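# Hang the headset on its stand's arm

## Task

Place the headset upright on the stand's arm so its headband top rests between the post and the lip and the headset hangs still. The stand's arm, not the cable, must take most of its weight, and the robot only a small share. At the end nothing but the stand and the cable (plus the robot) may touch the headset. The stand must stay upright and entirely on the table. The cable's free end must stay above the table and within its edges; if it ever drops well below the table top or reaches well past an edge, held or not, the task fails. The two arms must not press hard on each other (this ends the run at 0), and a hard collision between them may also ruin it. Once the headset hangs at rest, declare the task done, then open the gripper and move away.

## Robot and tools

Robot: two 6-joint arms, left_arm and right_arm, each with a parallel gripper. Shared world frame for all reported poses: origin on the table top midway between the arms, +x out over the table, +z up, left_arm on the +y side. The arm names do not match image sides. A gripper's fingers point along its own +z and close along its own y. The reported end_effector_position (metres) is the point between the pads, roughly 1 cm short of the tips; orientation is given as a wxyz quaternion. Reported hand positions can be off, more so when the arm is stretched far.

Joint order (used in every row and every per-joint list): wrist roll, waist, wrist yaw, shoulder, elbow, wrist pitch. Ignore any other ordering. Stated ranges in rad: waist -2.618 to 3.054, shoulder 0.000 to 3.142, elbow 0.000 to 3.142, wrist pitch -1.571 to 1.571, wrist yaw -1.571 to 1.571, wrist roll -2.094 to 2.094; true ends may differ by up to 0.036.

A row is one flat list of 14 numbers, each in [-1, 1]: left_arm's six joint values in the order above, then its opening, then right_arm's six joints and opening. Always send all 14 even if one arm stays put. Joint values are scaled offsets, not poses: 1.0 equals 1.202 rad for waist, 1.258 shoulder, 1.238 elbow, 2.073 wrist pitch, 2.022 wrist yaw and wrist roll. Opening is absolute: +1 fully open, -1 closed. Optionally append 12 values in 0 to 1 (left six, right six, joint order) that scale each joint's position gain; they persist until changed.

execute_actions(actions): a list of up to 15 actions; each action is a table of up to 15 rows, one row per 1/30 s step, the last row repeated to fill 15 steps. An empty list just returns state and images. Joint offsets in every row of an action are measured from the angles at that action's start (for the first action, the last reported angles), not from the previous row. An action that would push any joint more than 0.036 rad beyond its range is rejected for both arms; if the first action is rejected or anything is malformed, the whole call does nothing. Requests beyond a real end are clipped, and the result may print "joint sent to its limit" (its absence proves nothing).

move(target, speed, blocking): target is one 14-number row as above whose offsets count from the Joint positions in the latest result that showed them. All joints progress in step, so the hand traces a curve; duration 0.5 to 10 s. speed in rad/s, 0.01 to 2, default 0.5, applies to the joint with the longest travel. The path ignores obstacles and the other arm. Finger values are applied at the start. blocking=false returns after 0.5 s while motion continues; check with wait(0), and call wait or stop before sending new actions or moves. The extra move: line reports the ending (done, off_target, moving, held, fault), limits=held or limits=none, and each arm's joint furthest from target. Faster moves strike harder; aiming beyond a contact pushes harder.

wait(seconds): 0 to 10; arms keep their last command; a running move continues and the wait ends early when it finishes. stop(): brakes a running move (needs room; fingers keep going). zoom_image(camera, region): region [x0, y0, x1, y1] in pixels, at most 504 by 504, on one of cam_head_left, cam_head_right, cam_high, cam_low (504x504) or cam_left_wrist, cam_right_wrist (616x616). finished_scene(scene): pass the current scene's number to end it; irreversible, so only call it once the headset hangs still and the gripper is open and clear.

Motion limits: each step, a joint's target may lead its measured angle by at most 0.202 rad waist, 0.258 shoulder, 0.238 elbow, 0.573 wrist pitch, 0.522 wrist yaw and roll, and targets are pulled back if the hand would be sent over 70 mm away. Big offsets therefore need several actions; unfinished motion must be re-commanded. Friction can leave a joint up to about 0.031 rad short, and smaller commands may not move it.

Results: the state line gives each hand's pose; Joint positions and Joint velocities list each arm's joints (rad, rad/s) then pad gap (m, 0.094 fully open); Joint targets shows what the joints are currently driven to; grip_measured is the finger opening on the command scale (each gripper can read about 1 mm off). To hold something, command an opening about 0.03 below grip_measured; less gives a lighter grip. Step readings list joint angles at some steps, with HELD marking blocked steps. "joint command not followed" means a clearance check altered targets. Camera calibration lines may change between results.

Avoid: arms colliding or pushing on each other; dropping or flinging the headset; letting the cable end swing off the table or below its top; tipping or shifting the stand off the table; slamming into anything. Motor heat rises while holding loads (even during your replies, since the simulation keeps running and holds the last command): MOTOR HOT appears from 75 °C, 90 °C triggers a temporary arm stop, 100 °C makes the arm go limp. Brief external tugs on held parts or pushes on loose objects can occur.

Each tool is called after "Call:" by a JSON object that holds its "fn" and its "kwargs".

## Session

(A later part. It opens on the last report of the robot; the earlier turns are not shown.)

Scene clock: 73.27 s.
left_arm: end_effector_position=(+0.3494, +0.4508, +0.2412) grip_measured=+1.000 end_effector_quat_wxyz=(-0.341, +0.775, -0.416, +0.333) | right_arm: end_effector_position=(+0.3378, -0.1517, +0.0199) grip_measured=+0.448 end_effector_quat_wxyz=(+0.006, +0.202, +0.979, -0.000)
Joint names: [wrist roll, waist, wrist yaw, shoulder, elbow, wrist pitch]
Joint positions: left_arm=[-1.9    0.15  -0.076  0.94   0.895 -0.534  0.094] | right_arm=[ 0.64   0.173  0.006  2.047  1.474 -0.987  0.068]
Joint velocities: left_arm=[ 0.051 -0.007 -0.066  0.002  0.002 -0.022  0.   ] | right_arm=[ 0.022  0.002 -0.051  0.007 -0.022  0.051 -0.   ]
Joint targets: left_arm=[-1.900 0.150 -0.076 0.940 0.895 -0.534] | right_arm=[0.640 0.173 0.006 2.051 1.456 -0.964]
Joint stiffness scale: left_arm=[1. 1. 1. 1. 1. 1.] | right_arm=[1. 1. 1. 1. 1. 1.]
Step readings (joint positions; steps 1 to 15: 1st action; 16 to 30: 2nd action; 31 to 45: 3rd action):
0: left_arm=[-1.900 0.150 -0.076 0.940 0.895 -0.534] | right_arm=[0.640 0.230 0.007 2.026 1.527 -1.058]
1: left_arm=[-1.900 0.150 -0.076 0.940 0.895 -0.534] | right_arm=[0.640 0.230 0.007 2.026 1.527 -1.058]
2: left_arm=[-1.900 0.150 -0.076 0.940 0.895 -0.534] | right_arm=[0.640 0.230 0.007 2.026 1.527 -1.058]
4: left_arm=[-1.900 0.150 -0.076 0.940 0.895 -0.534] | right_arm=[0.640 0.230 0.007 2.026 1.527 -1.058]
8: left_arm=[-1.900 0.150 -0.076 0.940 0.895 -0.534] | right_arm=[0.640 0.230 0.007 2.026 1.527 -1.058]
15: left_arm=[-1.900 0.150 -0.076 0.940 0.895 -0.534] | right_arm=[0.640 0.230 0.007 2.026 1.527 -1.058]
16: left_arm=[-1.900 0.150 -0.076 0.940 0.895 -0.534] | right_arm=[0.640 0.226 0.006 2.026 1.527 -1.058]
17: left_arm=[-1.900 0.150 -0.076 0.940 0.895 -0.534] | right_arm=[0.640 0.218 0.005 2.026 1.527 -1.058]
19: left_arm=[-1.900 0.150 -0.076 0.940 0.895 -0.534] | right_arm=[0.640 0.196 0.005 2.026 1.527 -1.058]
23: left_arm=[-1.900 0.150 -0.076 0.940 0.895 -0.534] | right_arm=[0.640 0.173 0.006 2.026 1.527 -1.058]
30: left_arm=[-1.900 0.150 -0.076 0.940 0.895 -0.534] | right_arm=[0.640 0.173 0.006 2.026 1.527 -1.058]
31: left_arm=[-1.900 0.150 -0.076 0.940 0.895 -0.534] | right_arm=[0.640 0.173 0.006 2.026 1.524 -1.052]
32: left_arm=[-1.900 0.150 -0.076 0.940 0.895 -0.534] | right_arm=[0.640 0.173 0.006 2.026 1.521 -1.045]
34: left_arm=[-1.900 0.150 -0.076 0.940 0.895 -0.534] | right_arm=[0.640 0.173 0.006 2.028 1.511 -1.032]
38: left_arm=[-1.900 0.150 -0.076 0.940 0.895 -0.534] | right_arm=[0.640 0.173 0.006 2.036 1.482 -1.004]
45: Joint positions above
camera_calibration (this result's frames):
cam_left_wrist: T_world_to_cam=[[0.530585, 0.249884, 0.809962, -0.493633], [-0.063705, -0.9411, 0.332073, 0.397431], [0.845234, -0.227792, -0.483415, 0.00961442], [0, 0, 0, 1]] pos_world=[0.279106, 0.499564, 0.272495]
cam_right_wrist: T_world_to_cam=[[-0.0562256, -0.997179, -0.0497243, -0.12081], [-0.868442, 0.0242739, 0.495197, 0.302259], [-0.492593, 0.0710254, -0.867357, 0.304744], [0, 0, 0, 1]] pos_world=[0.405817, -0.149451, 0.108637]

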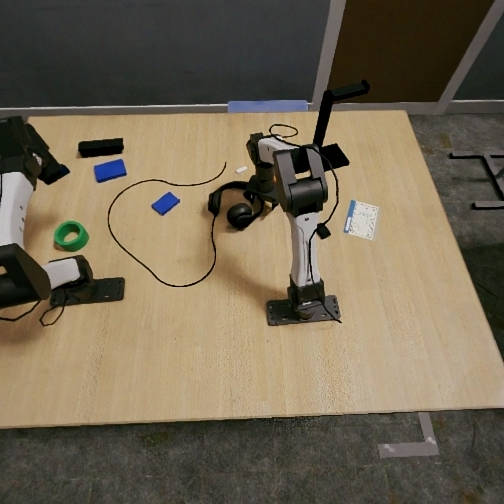

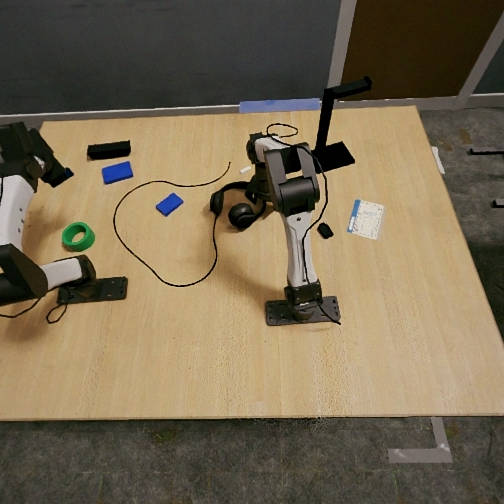

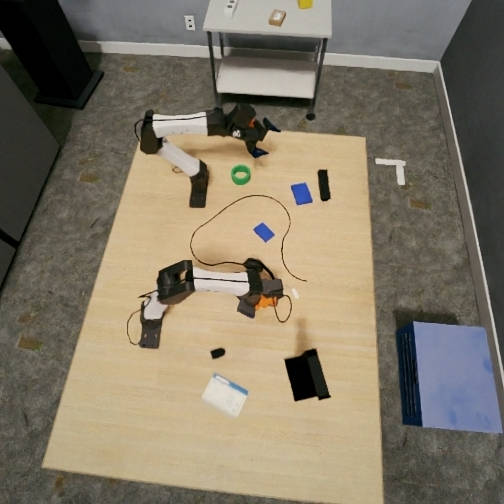

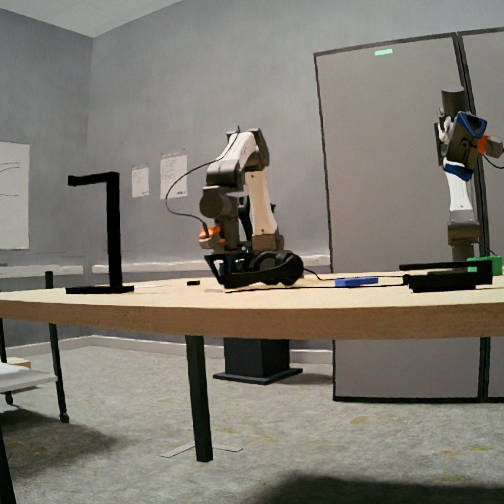

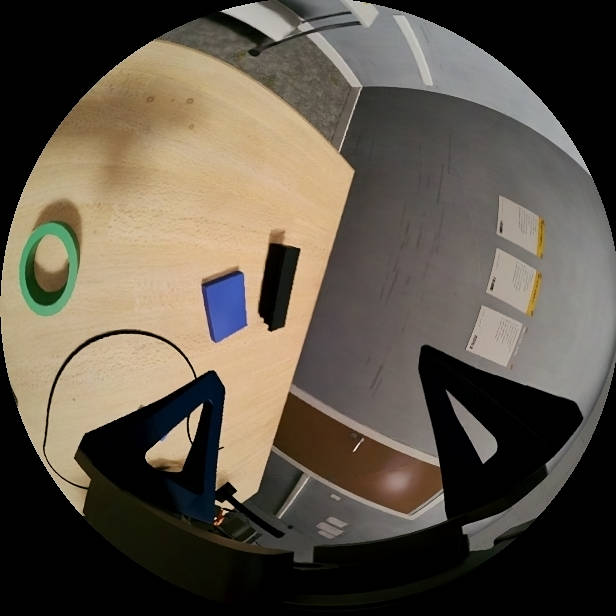

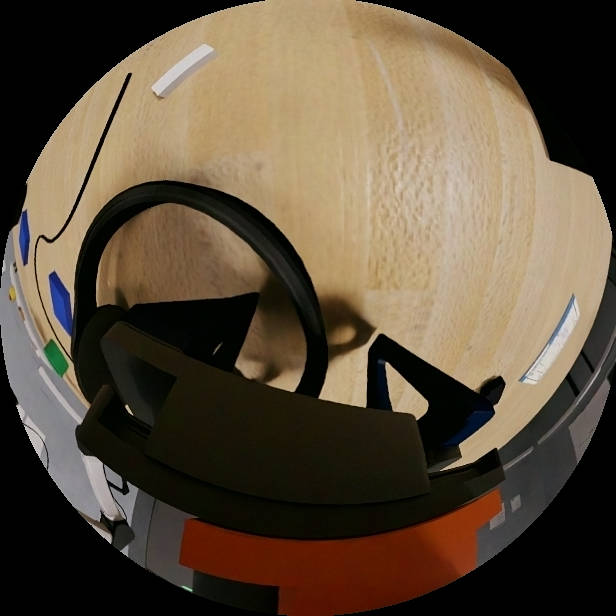

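Call:
{"fn": "move", "kwargs": {"target": [0,0,0,0,0,0,1,0,0.015,0,-0.08,-0.112,0.022,0.1], "speed": 0.2}}

Call:
{"fn": "execute_actions", "kwargs": {"actions": [[[0,0,0,0,0,0,1,0,0,0,0,0,0,-0.5]],[[0,0,0,0,0,0,1,0,0,0,0,0,0,-1]],[[0,0,0,0,0,0,1,0,0,0,0,0,0,-1]]]}}

Scene clock: 82.93 s.
left_arm: end_effector_position=(+0.3494, +0.4508, +0.2412) grip_measured=+1.000 end_effector_quat_wxyz=(-0.341, +0.775, -0.416, +0.333) | right_arm: end_effector_position=(+0.3141, -0.1574, +0.0204) grip_measured=+0.102 end_effector_quat_wxyz=(+0.003, +0.202, +0.979, -0.002)
Joint names: [wrist roll, waist, wrist yaw, shoulder, elbow, wrist pitch]
Joint positions: left_arm=[-1.9    0.15  -0.076  0.94   0.895 -0.534  0.094] | right_arm=[ 0.64   0.173  0.006  1.965  1.357 -0.958  0.052]
Joint velocities: left_arm=[-0.007 -0.012  0.037 -0.002 -0.007 -0.007  0.   ] | right_arm=[ 0.037 -0.012 -0.081  0.017 -0.007  0.007 -0.   ]
Joint targets: left_arm=[-1.900 0.150 -0.076 0.940 0.895 -0.534] | right_arm=[0.640 0.191 0.006 1.946 1.335 -0.941]
Joint stiffness scale: left_arm=[1. 1. 1. 1. 1. 1.] | right_arm=[1. 1. 1. 1. 1. 1.]
move: off_target (right_arm); limits=none; left_arm: farthest joint: the waist, 0.000 radians from its target (0.000 radians at the start); right_arm: farthest joint: the elbow, 0.021 radians from its target (0.138 radians at the start)
camera_calibration (this result's frames):
cam_left_wrist: T_world_to_cam=[[0.530585, 0.249884, 0.809962, -0.493633], [-0.063705, -0.9411, 0.332073, 0.397431], [0.845234, -0.227792, -0.483415, 0.00961442], [0, 0, 0, 1]] pos_world=[0.279106, 0.499564, 0.272495]
cam_right_wrist: T_world_to_cam=[[-0.0565689, -0.997261, -0.0476531, -0.127681], [-0.864929, 0.02511, 0.501266, 0.280476], [-0.498697, 0.0695727, -0.86398, 0.295565], [0, 0, 0, 1]] pos_world=[0.382766, -0.154937, 0.108685]

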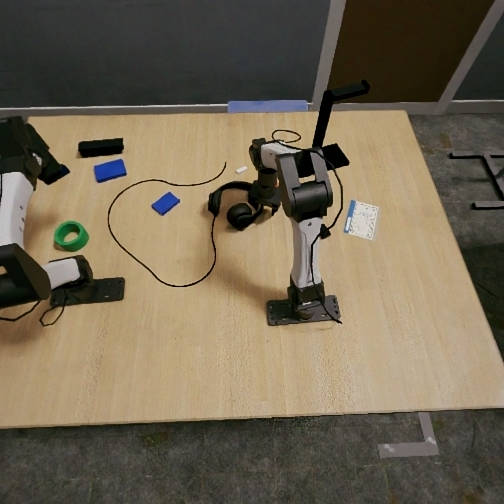

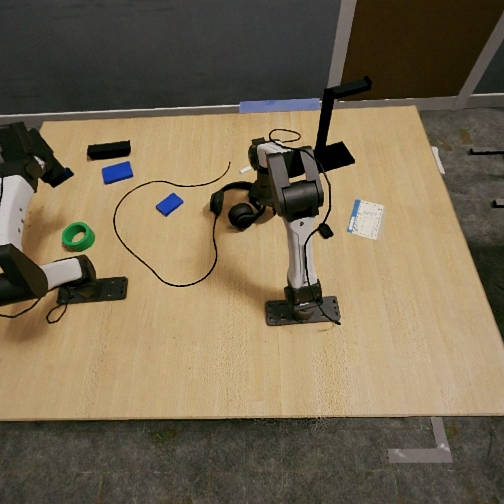

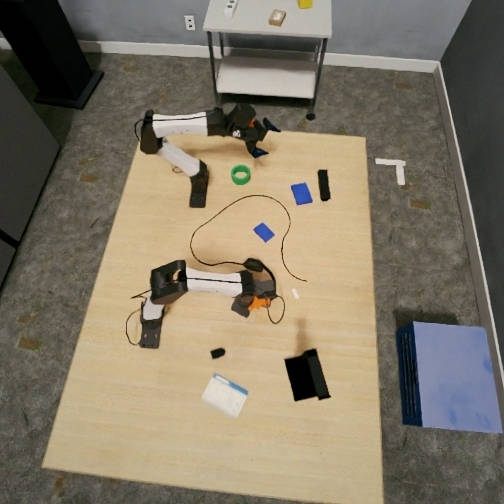

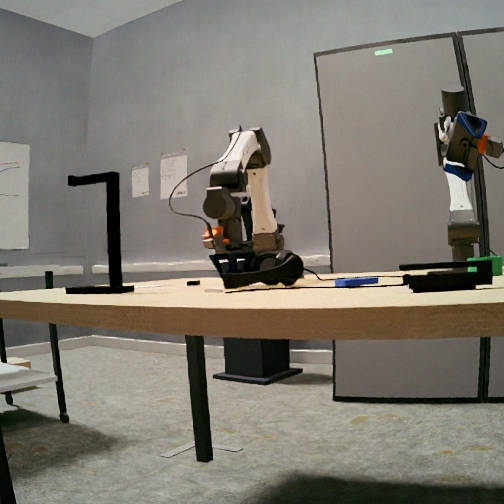

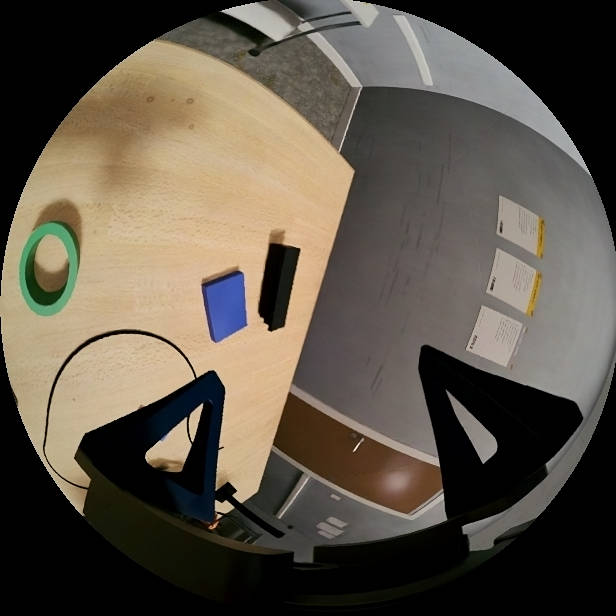

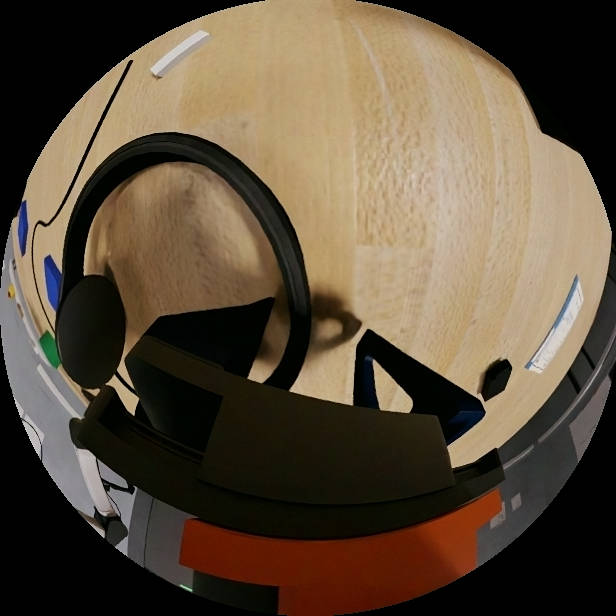

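Scene clock: 84.43 s.
left_arm: end_effector_position=(+0.3494, +0.4508, +0.2412) grip_measured=+1.000 end_effector_quat_wxyz=(-0.341, +0.775, -0.416, +0.333) | right_arm: end_effector_position=(+0.3156, -0.1540, +0.0206) grip_measured=-0.858 end_effector_quat_wxyz=(+0.003, +0.201, +0.980, +0.008)
Joint names: [wrist roll, waist, wrist yaw, shoulder, elbow, wrist pitch]
Joint positions: left_arm=[-1.9    0.15  -0.076  0.94   0.895 -0.534  0.094] | right_arm=[ 0.639  0.173 -0.011  1.965  1.357 -0.95   0.007]
Joint velocities: left_arm=[-0.066 -0.002  0.007  0.007 -0.017  0.022  0.   ] | right_arm=[-0.066 -0.012 -0.007 -0.002  0.007 -0.051 -0.001]
Joint targets: left_arm=[-1.900 0.150 -0.076 0.940 0.895 -0.534] | right_arm=[0.639 0.173 -0.009 1.965 1.357 -0.950]
Joint stiffness scale: left_arm=[1. 1. 1. 1. 1. 1.] | right_arm=[1. 1. 1. 1. 1. 1.]
Step readings (joint positions; steps 1 to 15: 1st action; 16 to 30: 2nd action; 31 to 45: 3rd action):
0: left_arm=[-1.900 0.150 -0.076 0.940 0.895 -0.534] | right_arm=[0.640 0.173 0.006 1.965 1.357 -0.958]
1: left_arm=[-1.900 0.150 -0.076 0.940 0.895 -0.534] | right_arm=[0.640 0.173 0.006 1.965 1.357 -0.958]
2: left_arm=[-1.900 0.150 -0.076 0.940 0.895 -0.534] | right_arm=[0.640 0.173 0.004 1.965 1.357 -0.958]
4: left_arm=[-1.900 0.150 -0.076 0.940 0.895 -0.534] | right_arm=[0.640 0.173 0.004 1.965 1.357 -0.958]
8: left_arm=[-1.900 0.150 -0.076 0.940 0.895 -0.534] | right_arm=[0.640 0.173 0.004 1.965 1.357 -0.958]
15: left_arm=[-1.900 0.150 -0.076 0.940 0.895 -0.534] | right_arm=[0.640 0.173 0.004 1.965 1.357 -0.958]
16: left_arm=[-1.900 0.150 -0.076 0.940 0.895 -0.534] | right_arm=[0.640 0.173 0.004 1.965 1.357 -0.958]
17: left_arm=[-1.900 0.150 -0.076 0.940 0.895 -0.534] | right_arm=[0.627 0.173 -0.002 1.965 1.357 -0.963]
19: left_arm=[-1.900 0.150 -0.076 0.940 0.895 -0.534] | right_arm=[0.638 0.173 -0.007 1.965 1.357 -0.950]
23: left_arm=[-1.900 0.150 -0.076 0.940 0.895 -0.534] | right_arm=[0.639 0.173 -0.009 1.965 1.357 -0.950]
30: left_arm=[-1.900 0.150 -0.076 0.940 0.895 -0.534] | right_arm=[0.639 0.173 -0.009 1.965 1.357 -0.950]
31: left_arm=[-1.900 0.150 -0.076 0.940 0.895 -0.534] | right_arm=[0.639 0.173 -0.010 1.965 1.357 -0.950]
32: left_arm=[-1.900 0.150 -0.076 0.940 0.895 -0.534] | right_arm=[0.639 0.173 -0.011 1.965 1.357 -0.950]
34: left_arm=[-1.900 0.150 -0.076 0.940 0.895 -0.534] | right_arm=[0.639 0.173 -0.011 1.965 1.357 -0.950]
38: left_arm=[-1.900 0.150 -0.076 0.940 0.895 -0.534] | right_arm=[0.639 0.173 -0.011 1.965 1.357 -0.950]
45: Joint positions above
camera_calibration (this result's frames):
cam_left_wrist: T_world_to_cam=[[0.530585, 0.249884, 0.809962, -0.493633], [-0.063705, -0.9411, 0.332073, 0.397431], [0.845234, -0.227792, -0.483415, 0.00961442], [0, 0, 0, 1]] pos_world=[0.279106, 0.499564, 0.272495]
cam_right_wrist: T_world_to_cam=[[-0.055025, -0.996263, -0.06657, -0.124154], [-0.867235, 0.0146435, 0.497684, 0.280761], [-0.494849, 0.0851169, -0.8648, 0.297442], [0, 0, 0, 1]] pos_world=[0.383843, -0.153118, 0.109232]

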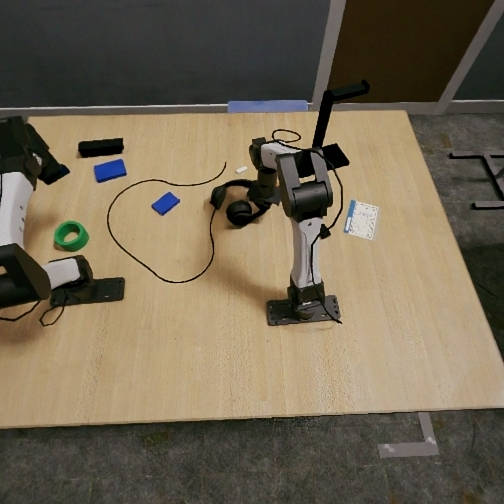

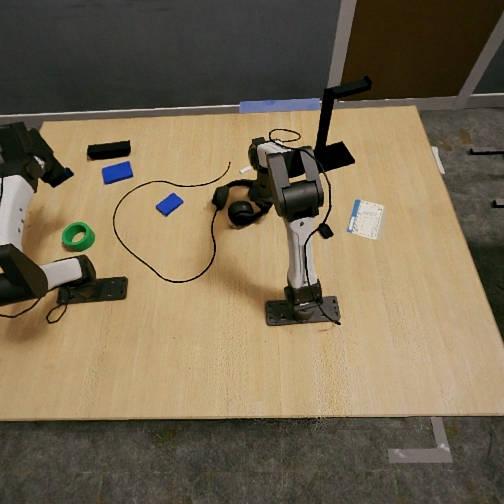

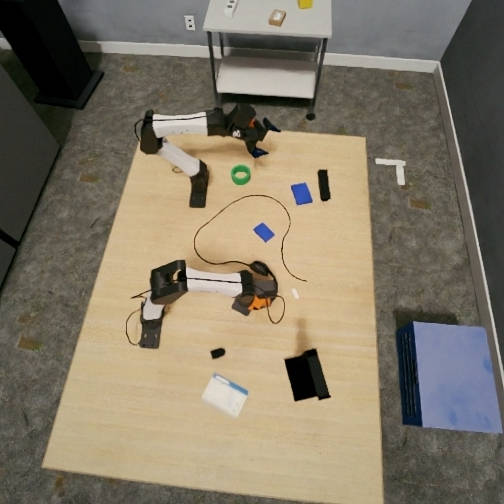

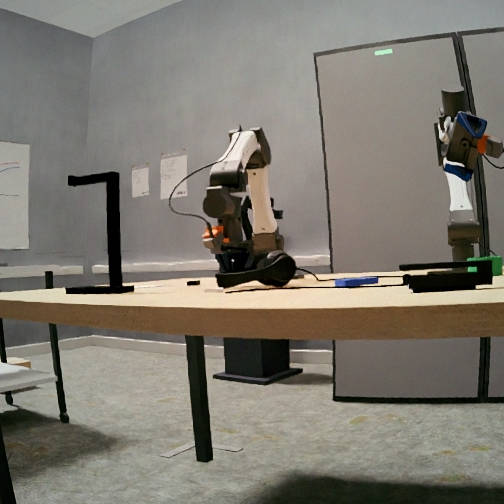

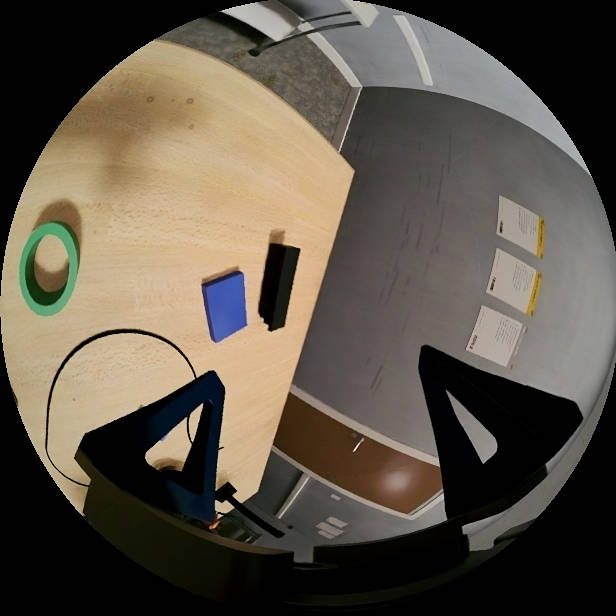

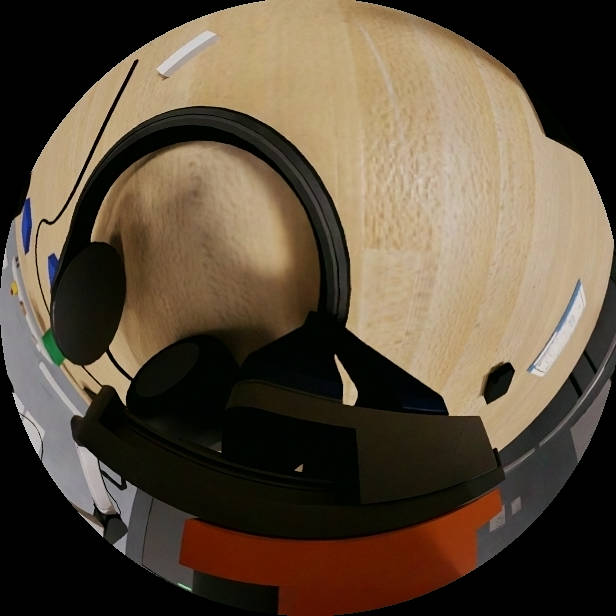

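Call:
{"fn": "execute_actions", "kwargs": {"actions": []}}

Call:
{"fn": "move", "kwargs": {"target": [0,0,0,0,0,0,1,0,0,0,-0.25,0.2,-0.1,-1]}}

Scene clock: 124.70 s.
left_arm: end_effector_position=(+0.3494, +0.4508, +0.2412) grip_measured=+1.000 end_effector_quat_wxyz=(-0.341, +0.775, -0.416, +0.333) | right_arm: end_effector_position=(+0.3156, -0.1540, +0.0206) grip_measured=-0.858 end_effector_quat_wxyz=(+0.003, +0.201, +0.980, +0.008)
Joint names: [wrist roll, waist, wrist yaw, shoulder, elbow, wrist pitch]
Joint positions: left_arm=[-1.9    0.15  -0.076  0.94   0.895 -0.534  0.094] | right_arm=[ 0.639  0.173 -0.011  1.965  1.357 -0.95   0.007]
Joint velocities: left_arm=[ 0.022  0.007  0.022 -0.017 -0.017  0.037  0.   ] | right_arm=[ 0.051  0.007 -0.007 -0.012 -0.012  0.007  0.   ]
Joint targets: left_arm=[-1.900 0.150 -0.076 0.940 0.895 -0.534] | right_arm=[0.639 0.173 -0.009 1.965 1.357 -0.950]
Joint stiffness scale: left_arm=[1. 1. 1. 1. 1. 1.] | right_arm=[1. 1. 1. 1. 1. 1.]
camera_calibration (this result's frames):
cam_left_wrist: T_world_to_cam=[[0.530585, 0.249884, 0.809962, -0.493633], [-0.063705, -0.9411, 0.332073, 0.397431], [0.845234, -0.227792, -0.483415, 0.00961442], [0, 0, 0, 1]] pos_world=[0.279106, 0.499564, 0.272495]
cam_right_wrist: T_world_to_cam=[[-0.055025, -0.996263, -0.06657, -0.124154], [-0.867235, 0.0146435, 0.497684, 0.280761], [-0.494849, 0.0851169, -0.8648, 0.297442], [0, 0, 0, 1]] pos_world=[0.383843, -0.153118, 0.109232]

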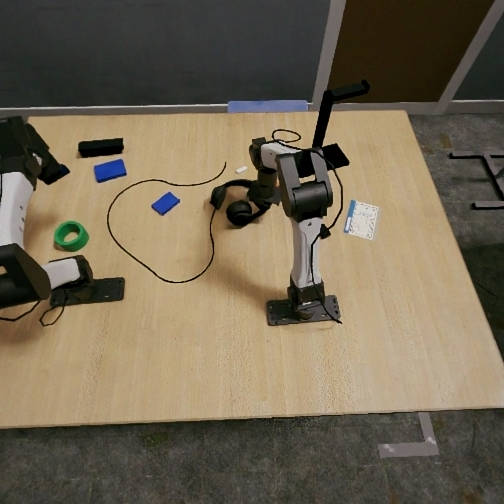

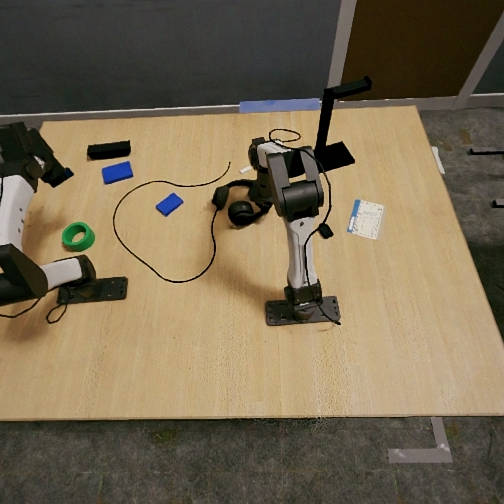

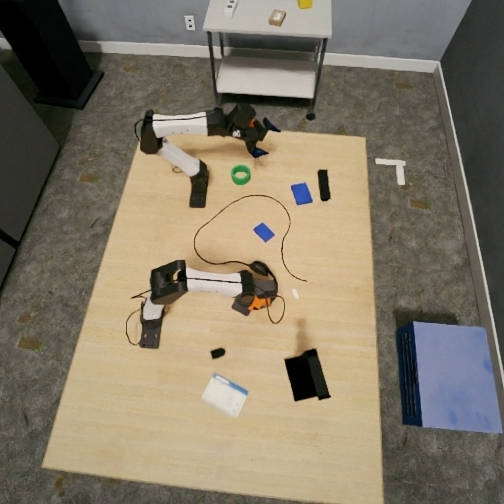

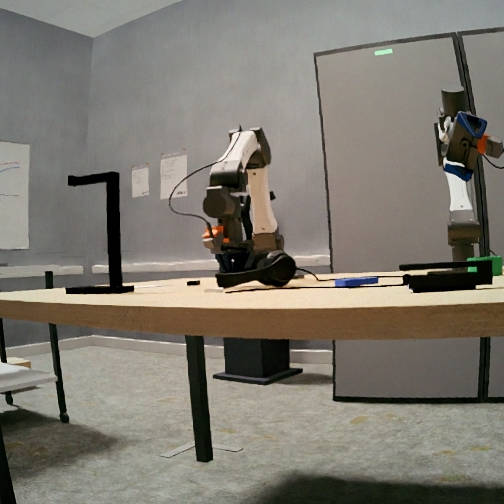

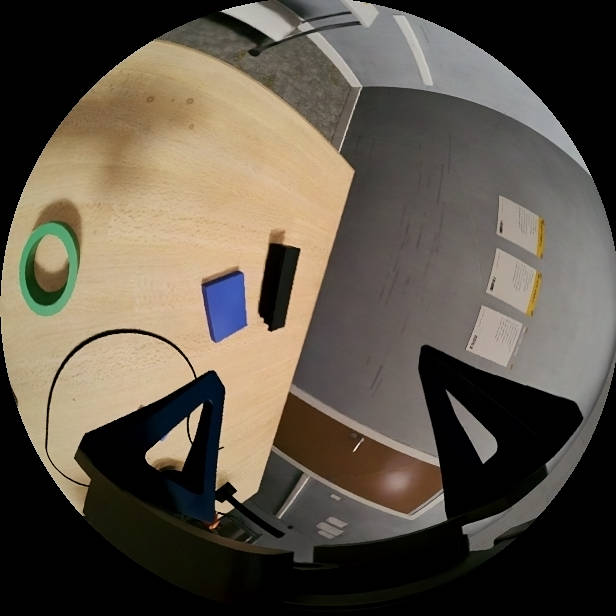

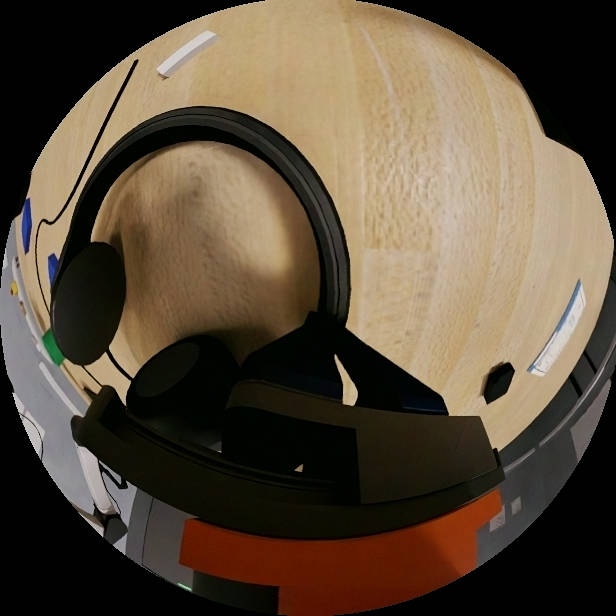

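Scene clock: 126.07 s.
left_arm: end_effector_position=(+0.3494, +0.4508, +0.2412) grip_measured=+1.000 end_effector_quat_wxyz=(-0.341, +0.775, -0.416, +0.333) | right_arm: end_effector_position=(+0.3274, -0.1533, +0.1837) grip_measured=-0.858 end_effector_quat_wxyz=(+0.148, +0.199, +0.967, +0.068)
Joint names: [wrist roll, waist, wrist yaw, shoulder, elbow, wrist pitch]
Joint positions: left_arm=[-1.9    0.15  -0.076  0.94   0.895 -0.534  0.094] | right_arm=[ 0.639  0.173  0.001  1.661  1.58  -1.164  0.007]
Joint velocities: left_arm=[ 0.007  0.007  0.022 -0.027  0.002  0.022  0.   ] | right_arm=[-0.037  0.002 -0.022 -0.002 -0.017  0.007  0.   ]
Joint targets: left_arm=[-1.900 0.150 -0.076 0.940 0.895 -0.534] | right_arm=[0.639 0.173 -0.011 1.651 1.605 -1.157]
Joint stiffness scale: left_arm=[1. 1. 1. 1. 1. 1.] | right_arm=[1. 1. 1. 1. 1. 1.]
move: off_target (right_arm); limits=none; left_arm: farthest joint: the waist, 0.000 radians from its target (0.000 radians at the start); right_arm: farthest joint: the elbow, 0.025 radians from its target (0.247 radians at the start)
camera_calibration (this result's frames):
cam_left_wrist: T_world_to_cam=[[0.530585, 0.249884, 0.809962, -0.493633], [-0.063705, -0.9411, 0.332073, 0.397431], [0.845234, -0.227792, -0.483415, 0.00961442], [0, 0, 0, 1]] pos_world=[0.279106, 0.499564, 0.272495]
cam_right_wrist: T_world_to_cam=[[-0.024996, -0.989833, -0.140019, -0.10736], [-0.977399, -0.00521324, 0.211338, 0.295466], [-0.209919, 0.142137, -0.967332, 0.378488], [0, 0, 0, 1]] pos_world=[0.365557, -0.158525, 0.288648]

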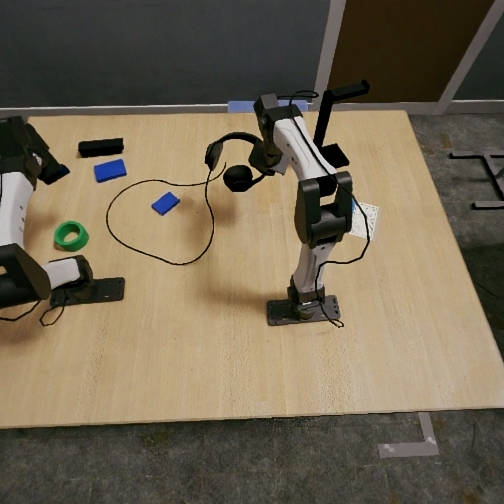

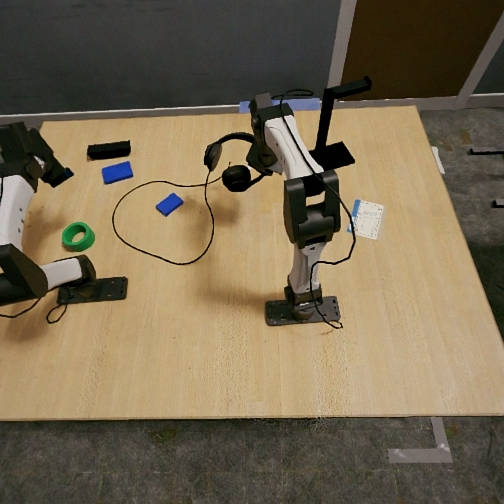

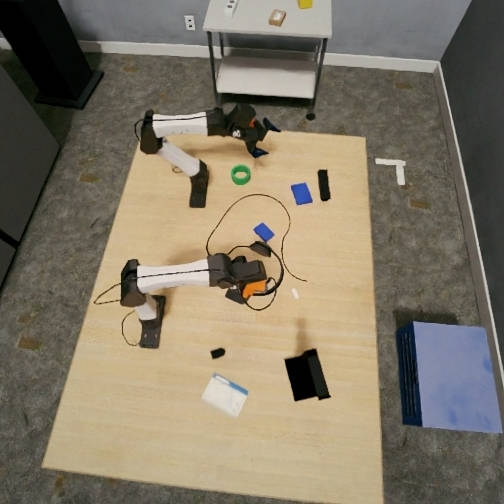

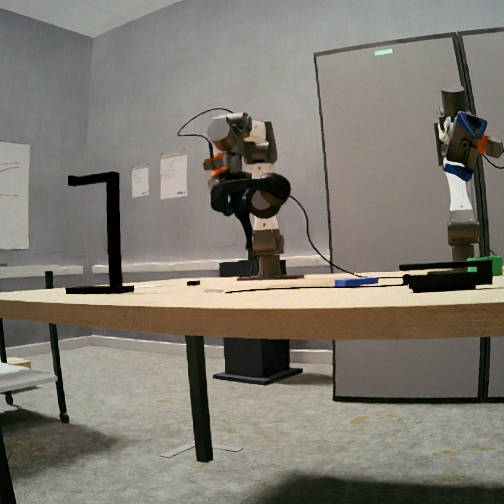

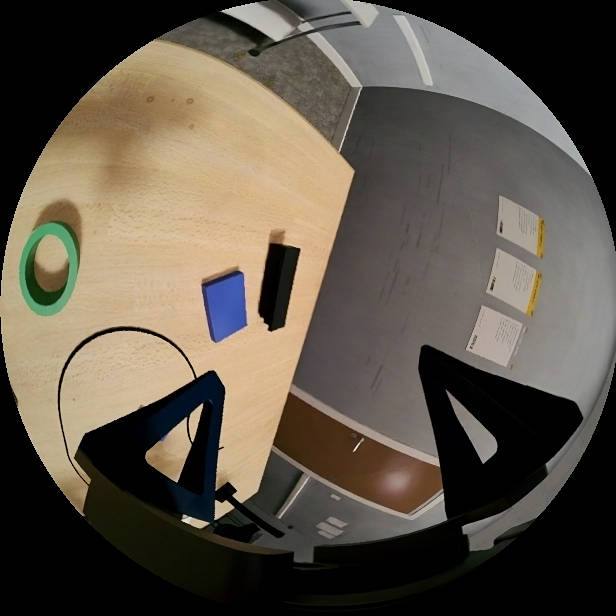

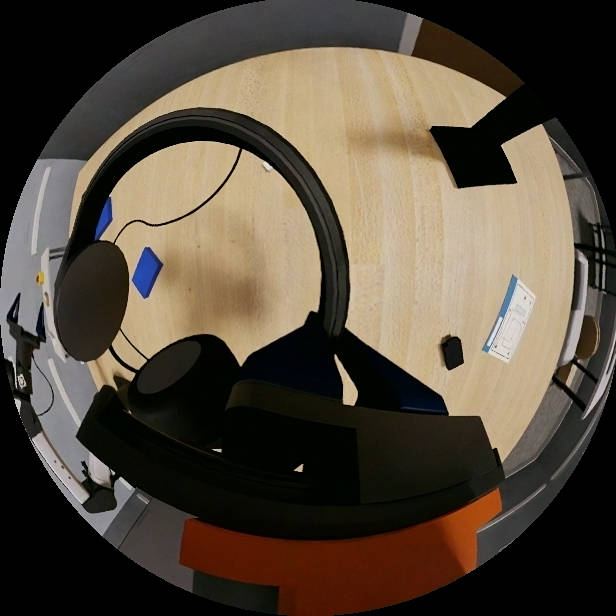

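Call:
{"fn": "move", "kwargs": {"target": [0,0,0,0,0,0,1,-0.55,-0.1,0,-0.488,-0.63,0.73,-1]}}

Scene clock: 144.63 s.
left_arm: end_effector_position=(+0.3494, +0.4508, +0.2412) grip_measured=+1.000 end_effector_quat_wxyz=(-0.341, +0.775, -0.416, +0.333) | right_arm: end_effector_position=(+0.3541, -0.1908, +0.3454) grip_measured=-0.858 end_effector_quat_wxyz=(+0.703, -0.205, +0.669, -0.126)
Joint names: [wrist roll, waist, wrist yaw, shoulder, elbow, wrist pitch]
Joint positions: left_arm=[-1.9    0.15  -0.076  0.94   0.895 -0.534  0.094] | right_arm=[-0.475  0.067  0.008  1.07   0.81   0.282  0.007]
Joint velocities: left_arm=[ 0.022 -0.022 -0.007 -0.012 -0.027 -0.095  0.   ] | right_arm=[-0.051 -0.012  0.037  0.022  0.002 -0.051 -0.   ]
Joint targets: left_arm=[-1.900 0.150 -0.076 0.940 0.895 -0.534] | right_arm=[-0.474 0.053 0.001 1.046 0.800 0.350]
Joint stiffness scale: left_arm=[1. 1. 1. 1. 1. 1.] | right_arm=[1. 1. 1. 1. 1. 1.]
move: off_target (right_arm); limits=none; left_arm: farthest joint: the waist, 0.000 radians from its target (0.000 radians at the start); right_arm: farthest joint: the wrist pitch, 0.068 radians from its target (1.513 radians at the start)
camera_calibration (this result's frames):
cam_left_wrist: T_world_to_cam=[[0.530585, 0.249884, 0.809962, -0.493633], [-0.063705, -0.9411, 0.332073, 0.397431], [0.845234, -0.227792, -0.483415, 0.00961442], [0, 0, 0, 1]] pos_world=[0.279106, 0.499564, 0.272495]
cam_right_wrist: T_world_to_cam=[[0.1172, -0.668931, 0.734027, -0.41215], [-0.412515, -0.705132, -0.576733, 0.225771], [0.90338, -0.235204, -0.358585, -0.130666], [0, 0, 0, 1]] pos_world=[0.259479, -0.147235, 0.385884]

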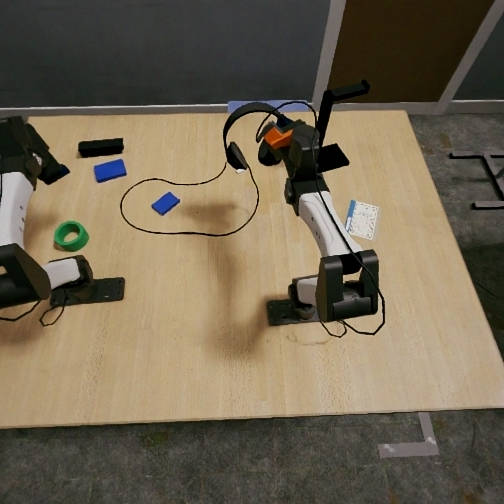

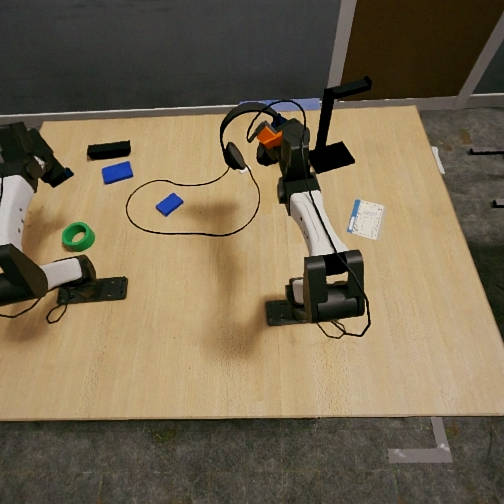

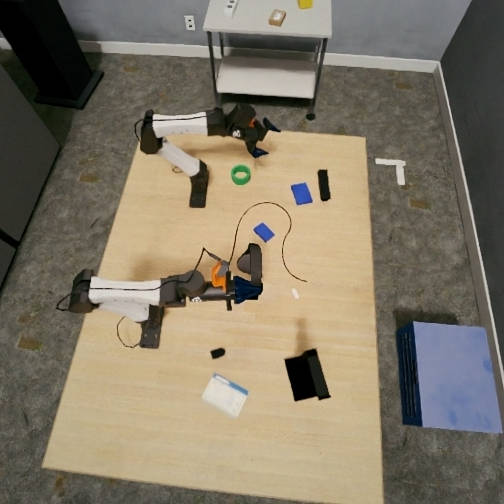

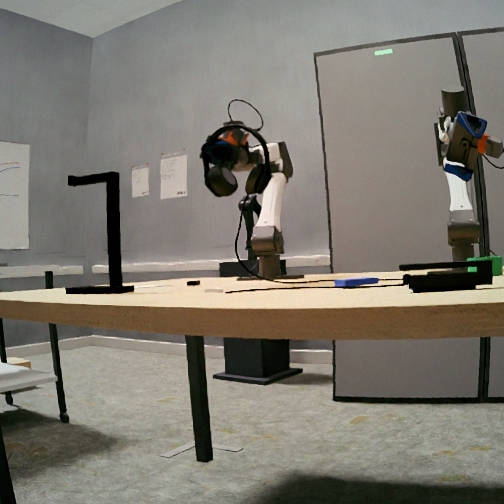

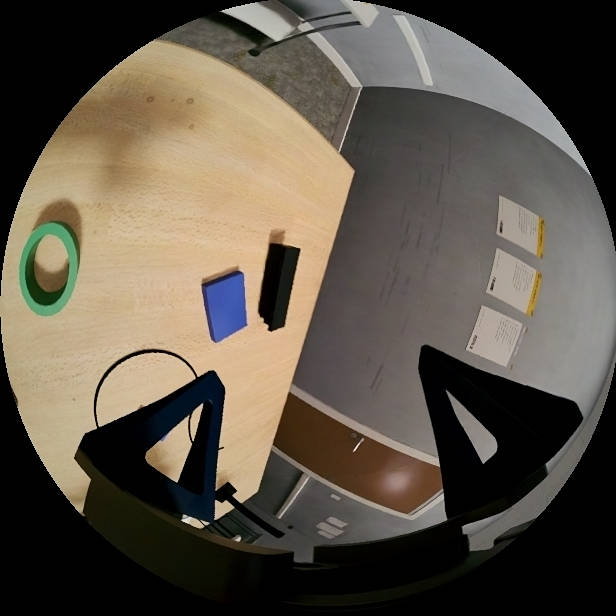

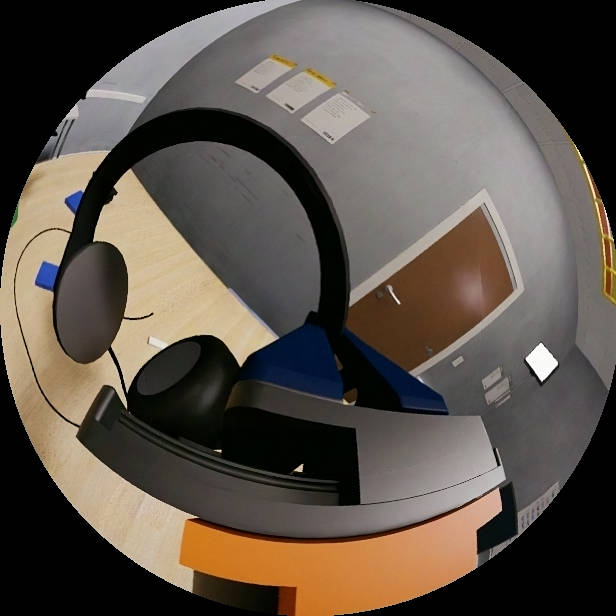

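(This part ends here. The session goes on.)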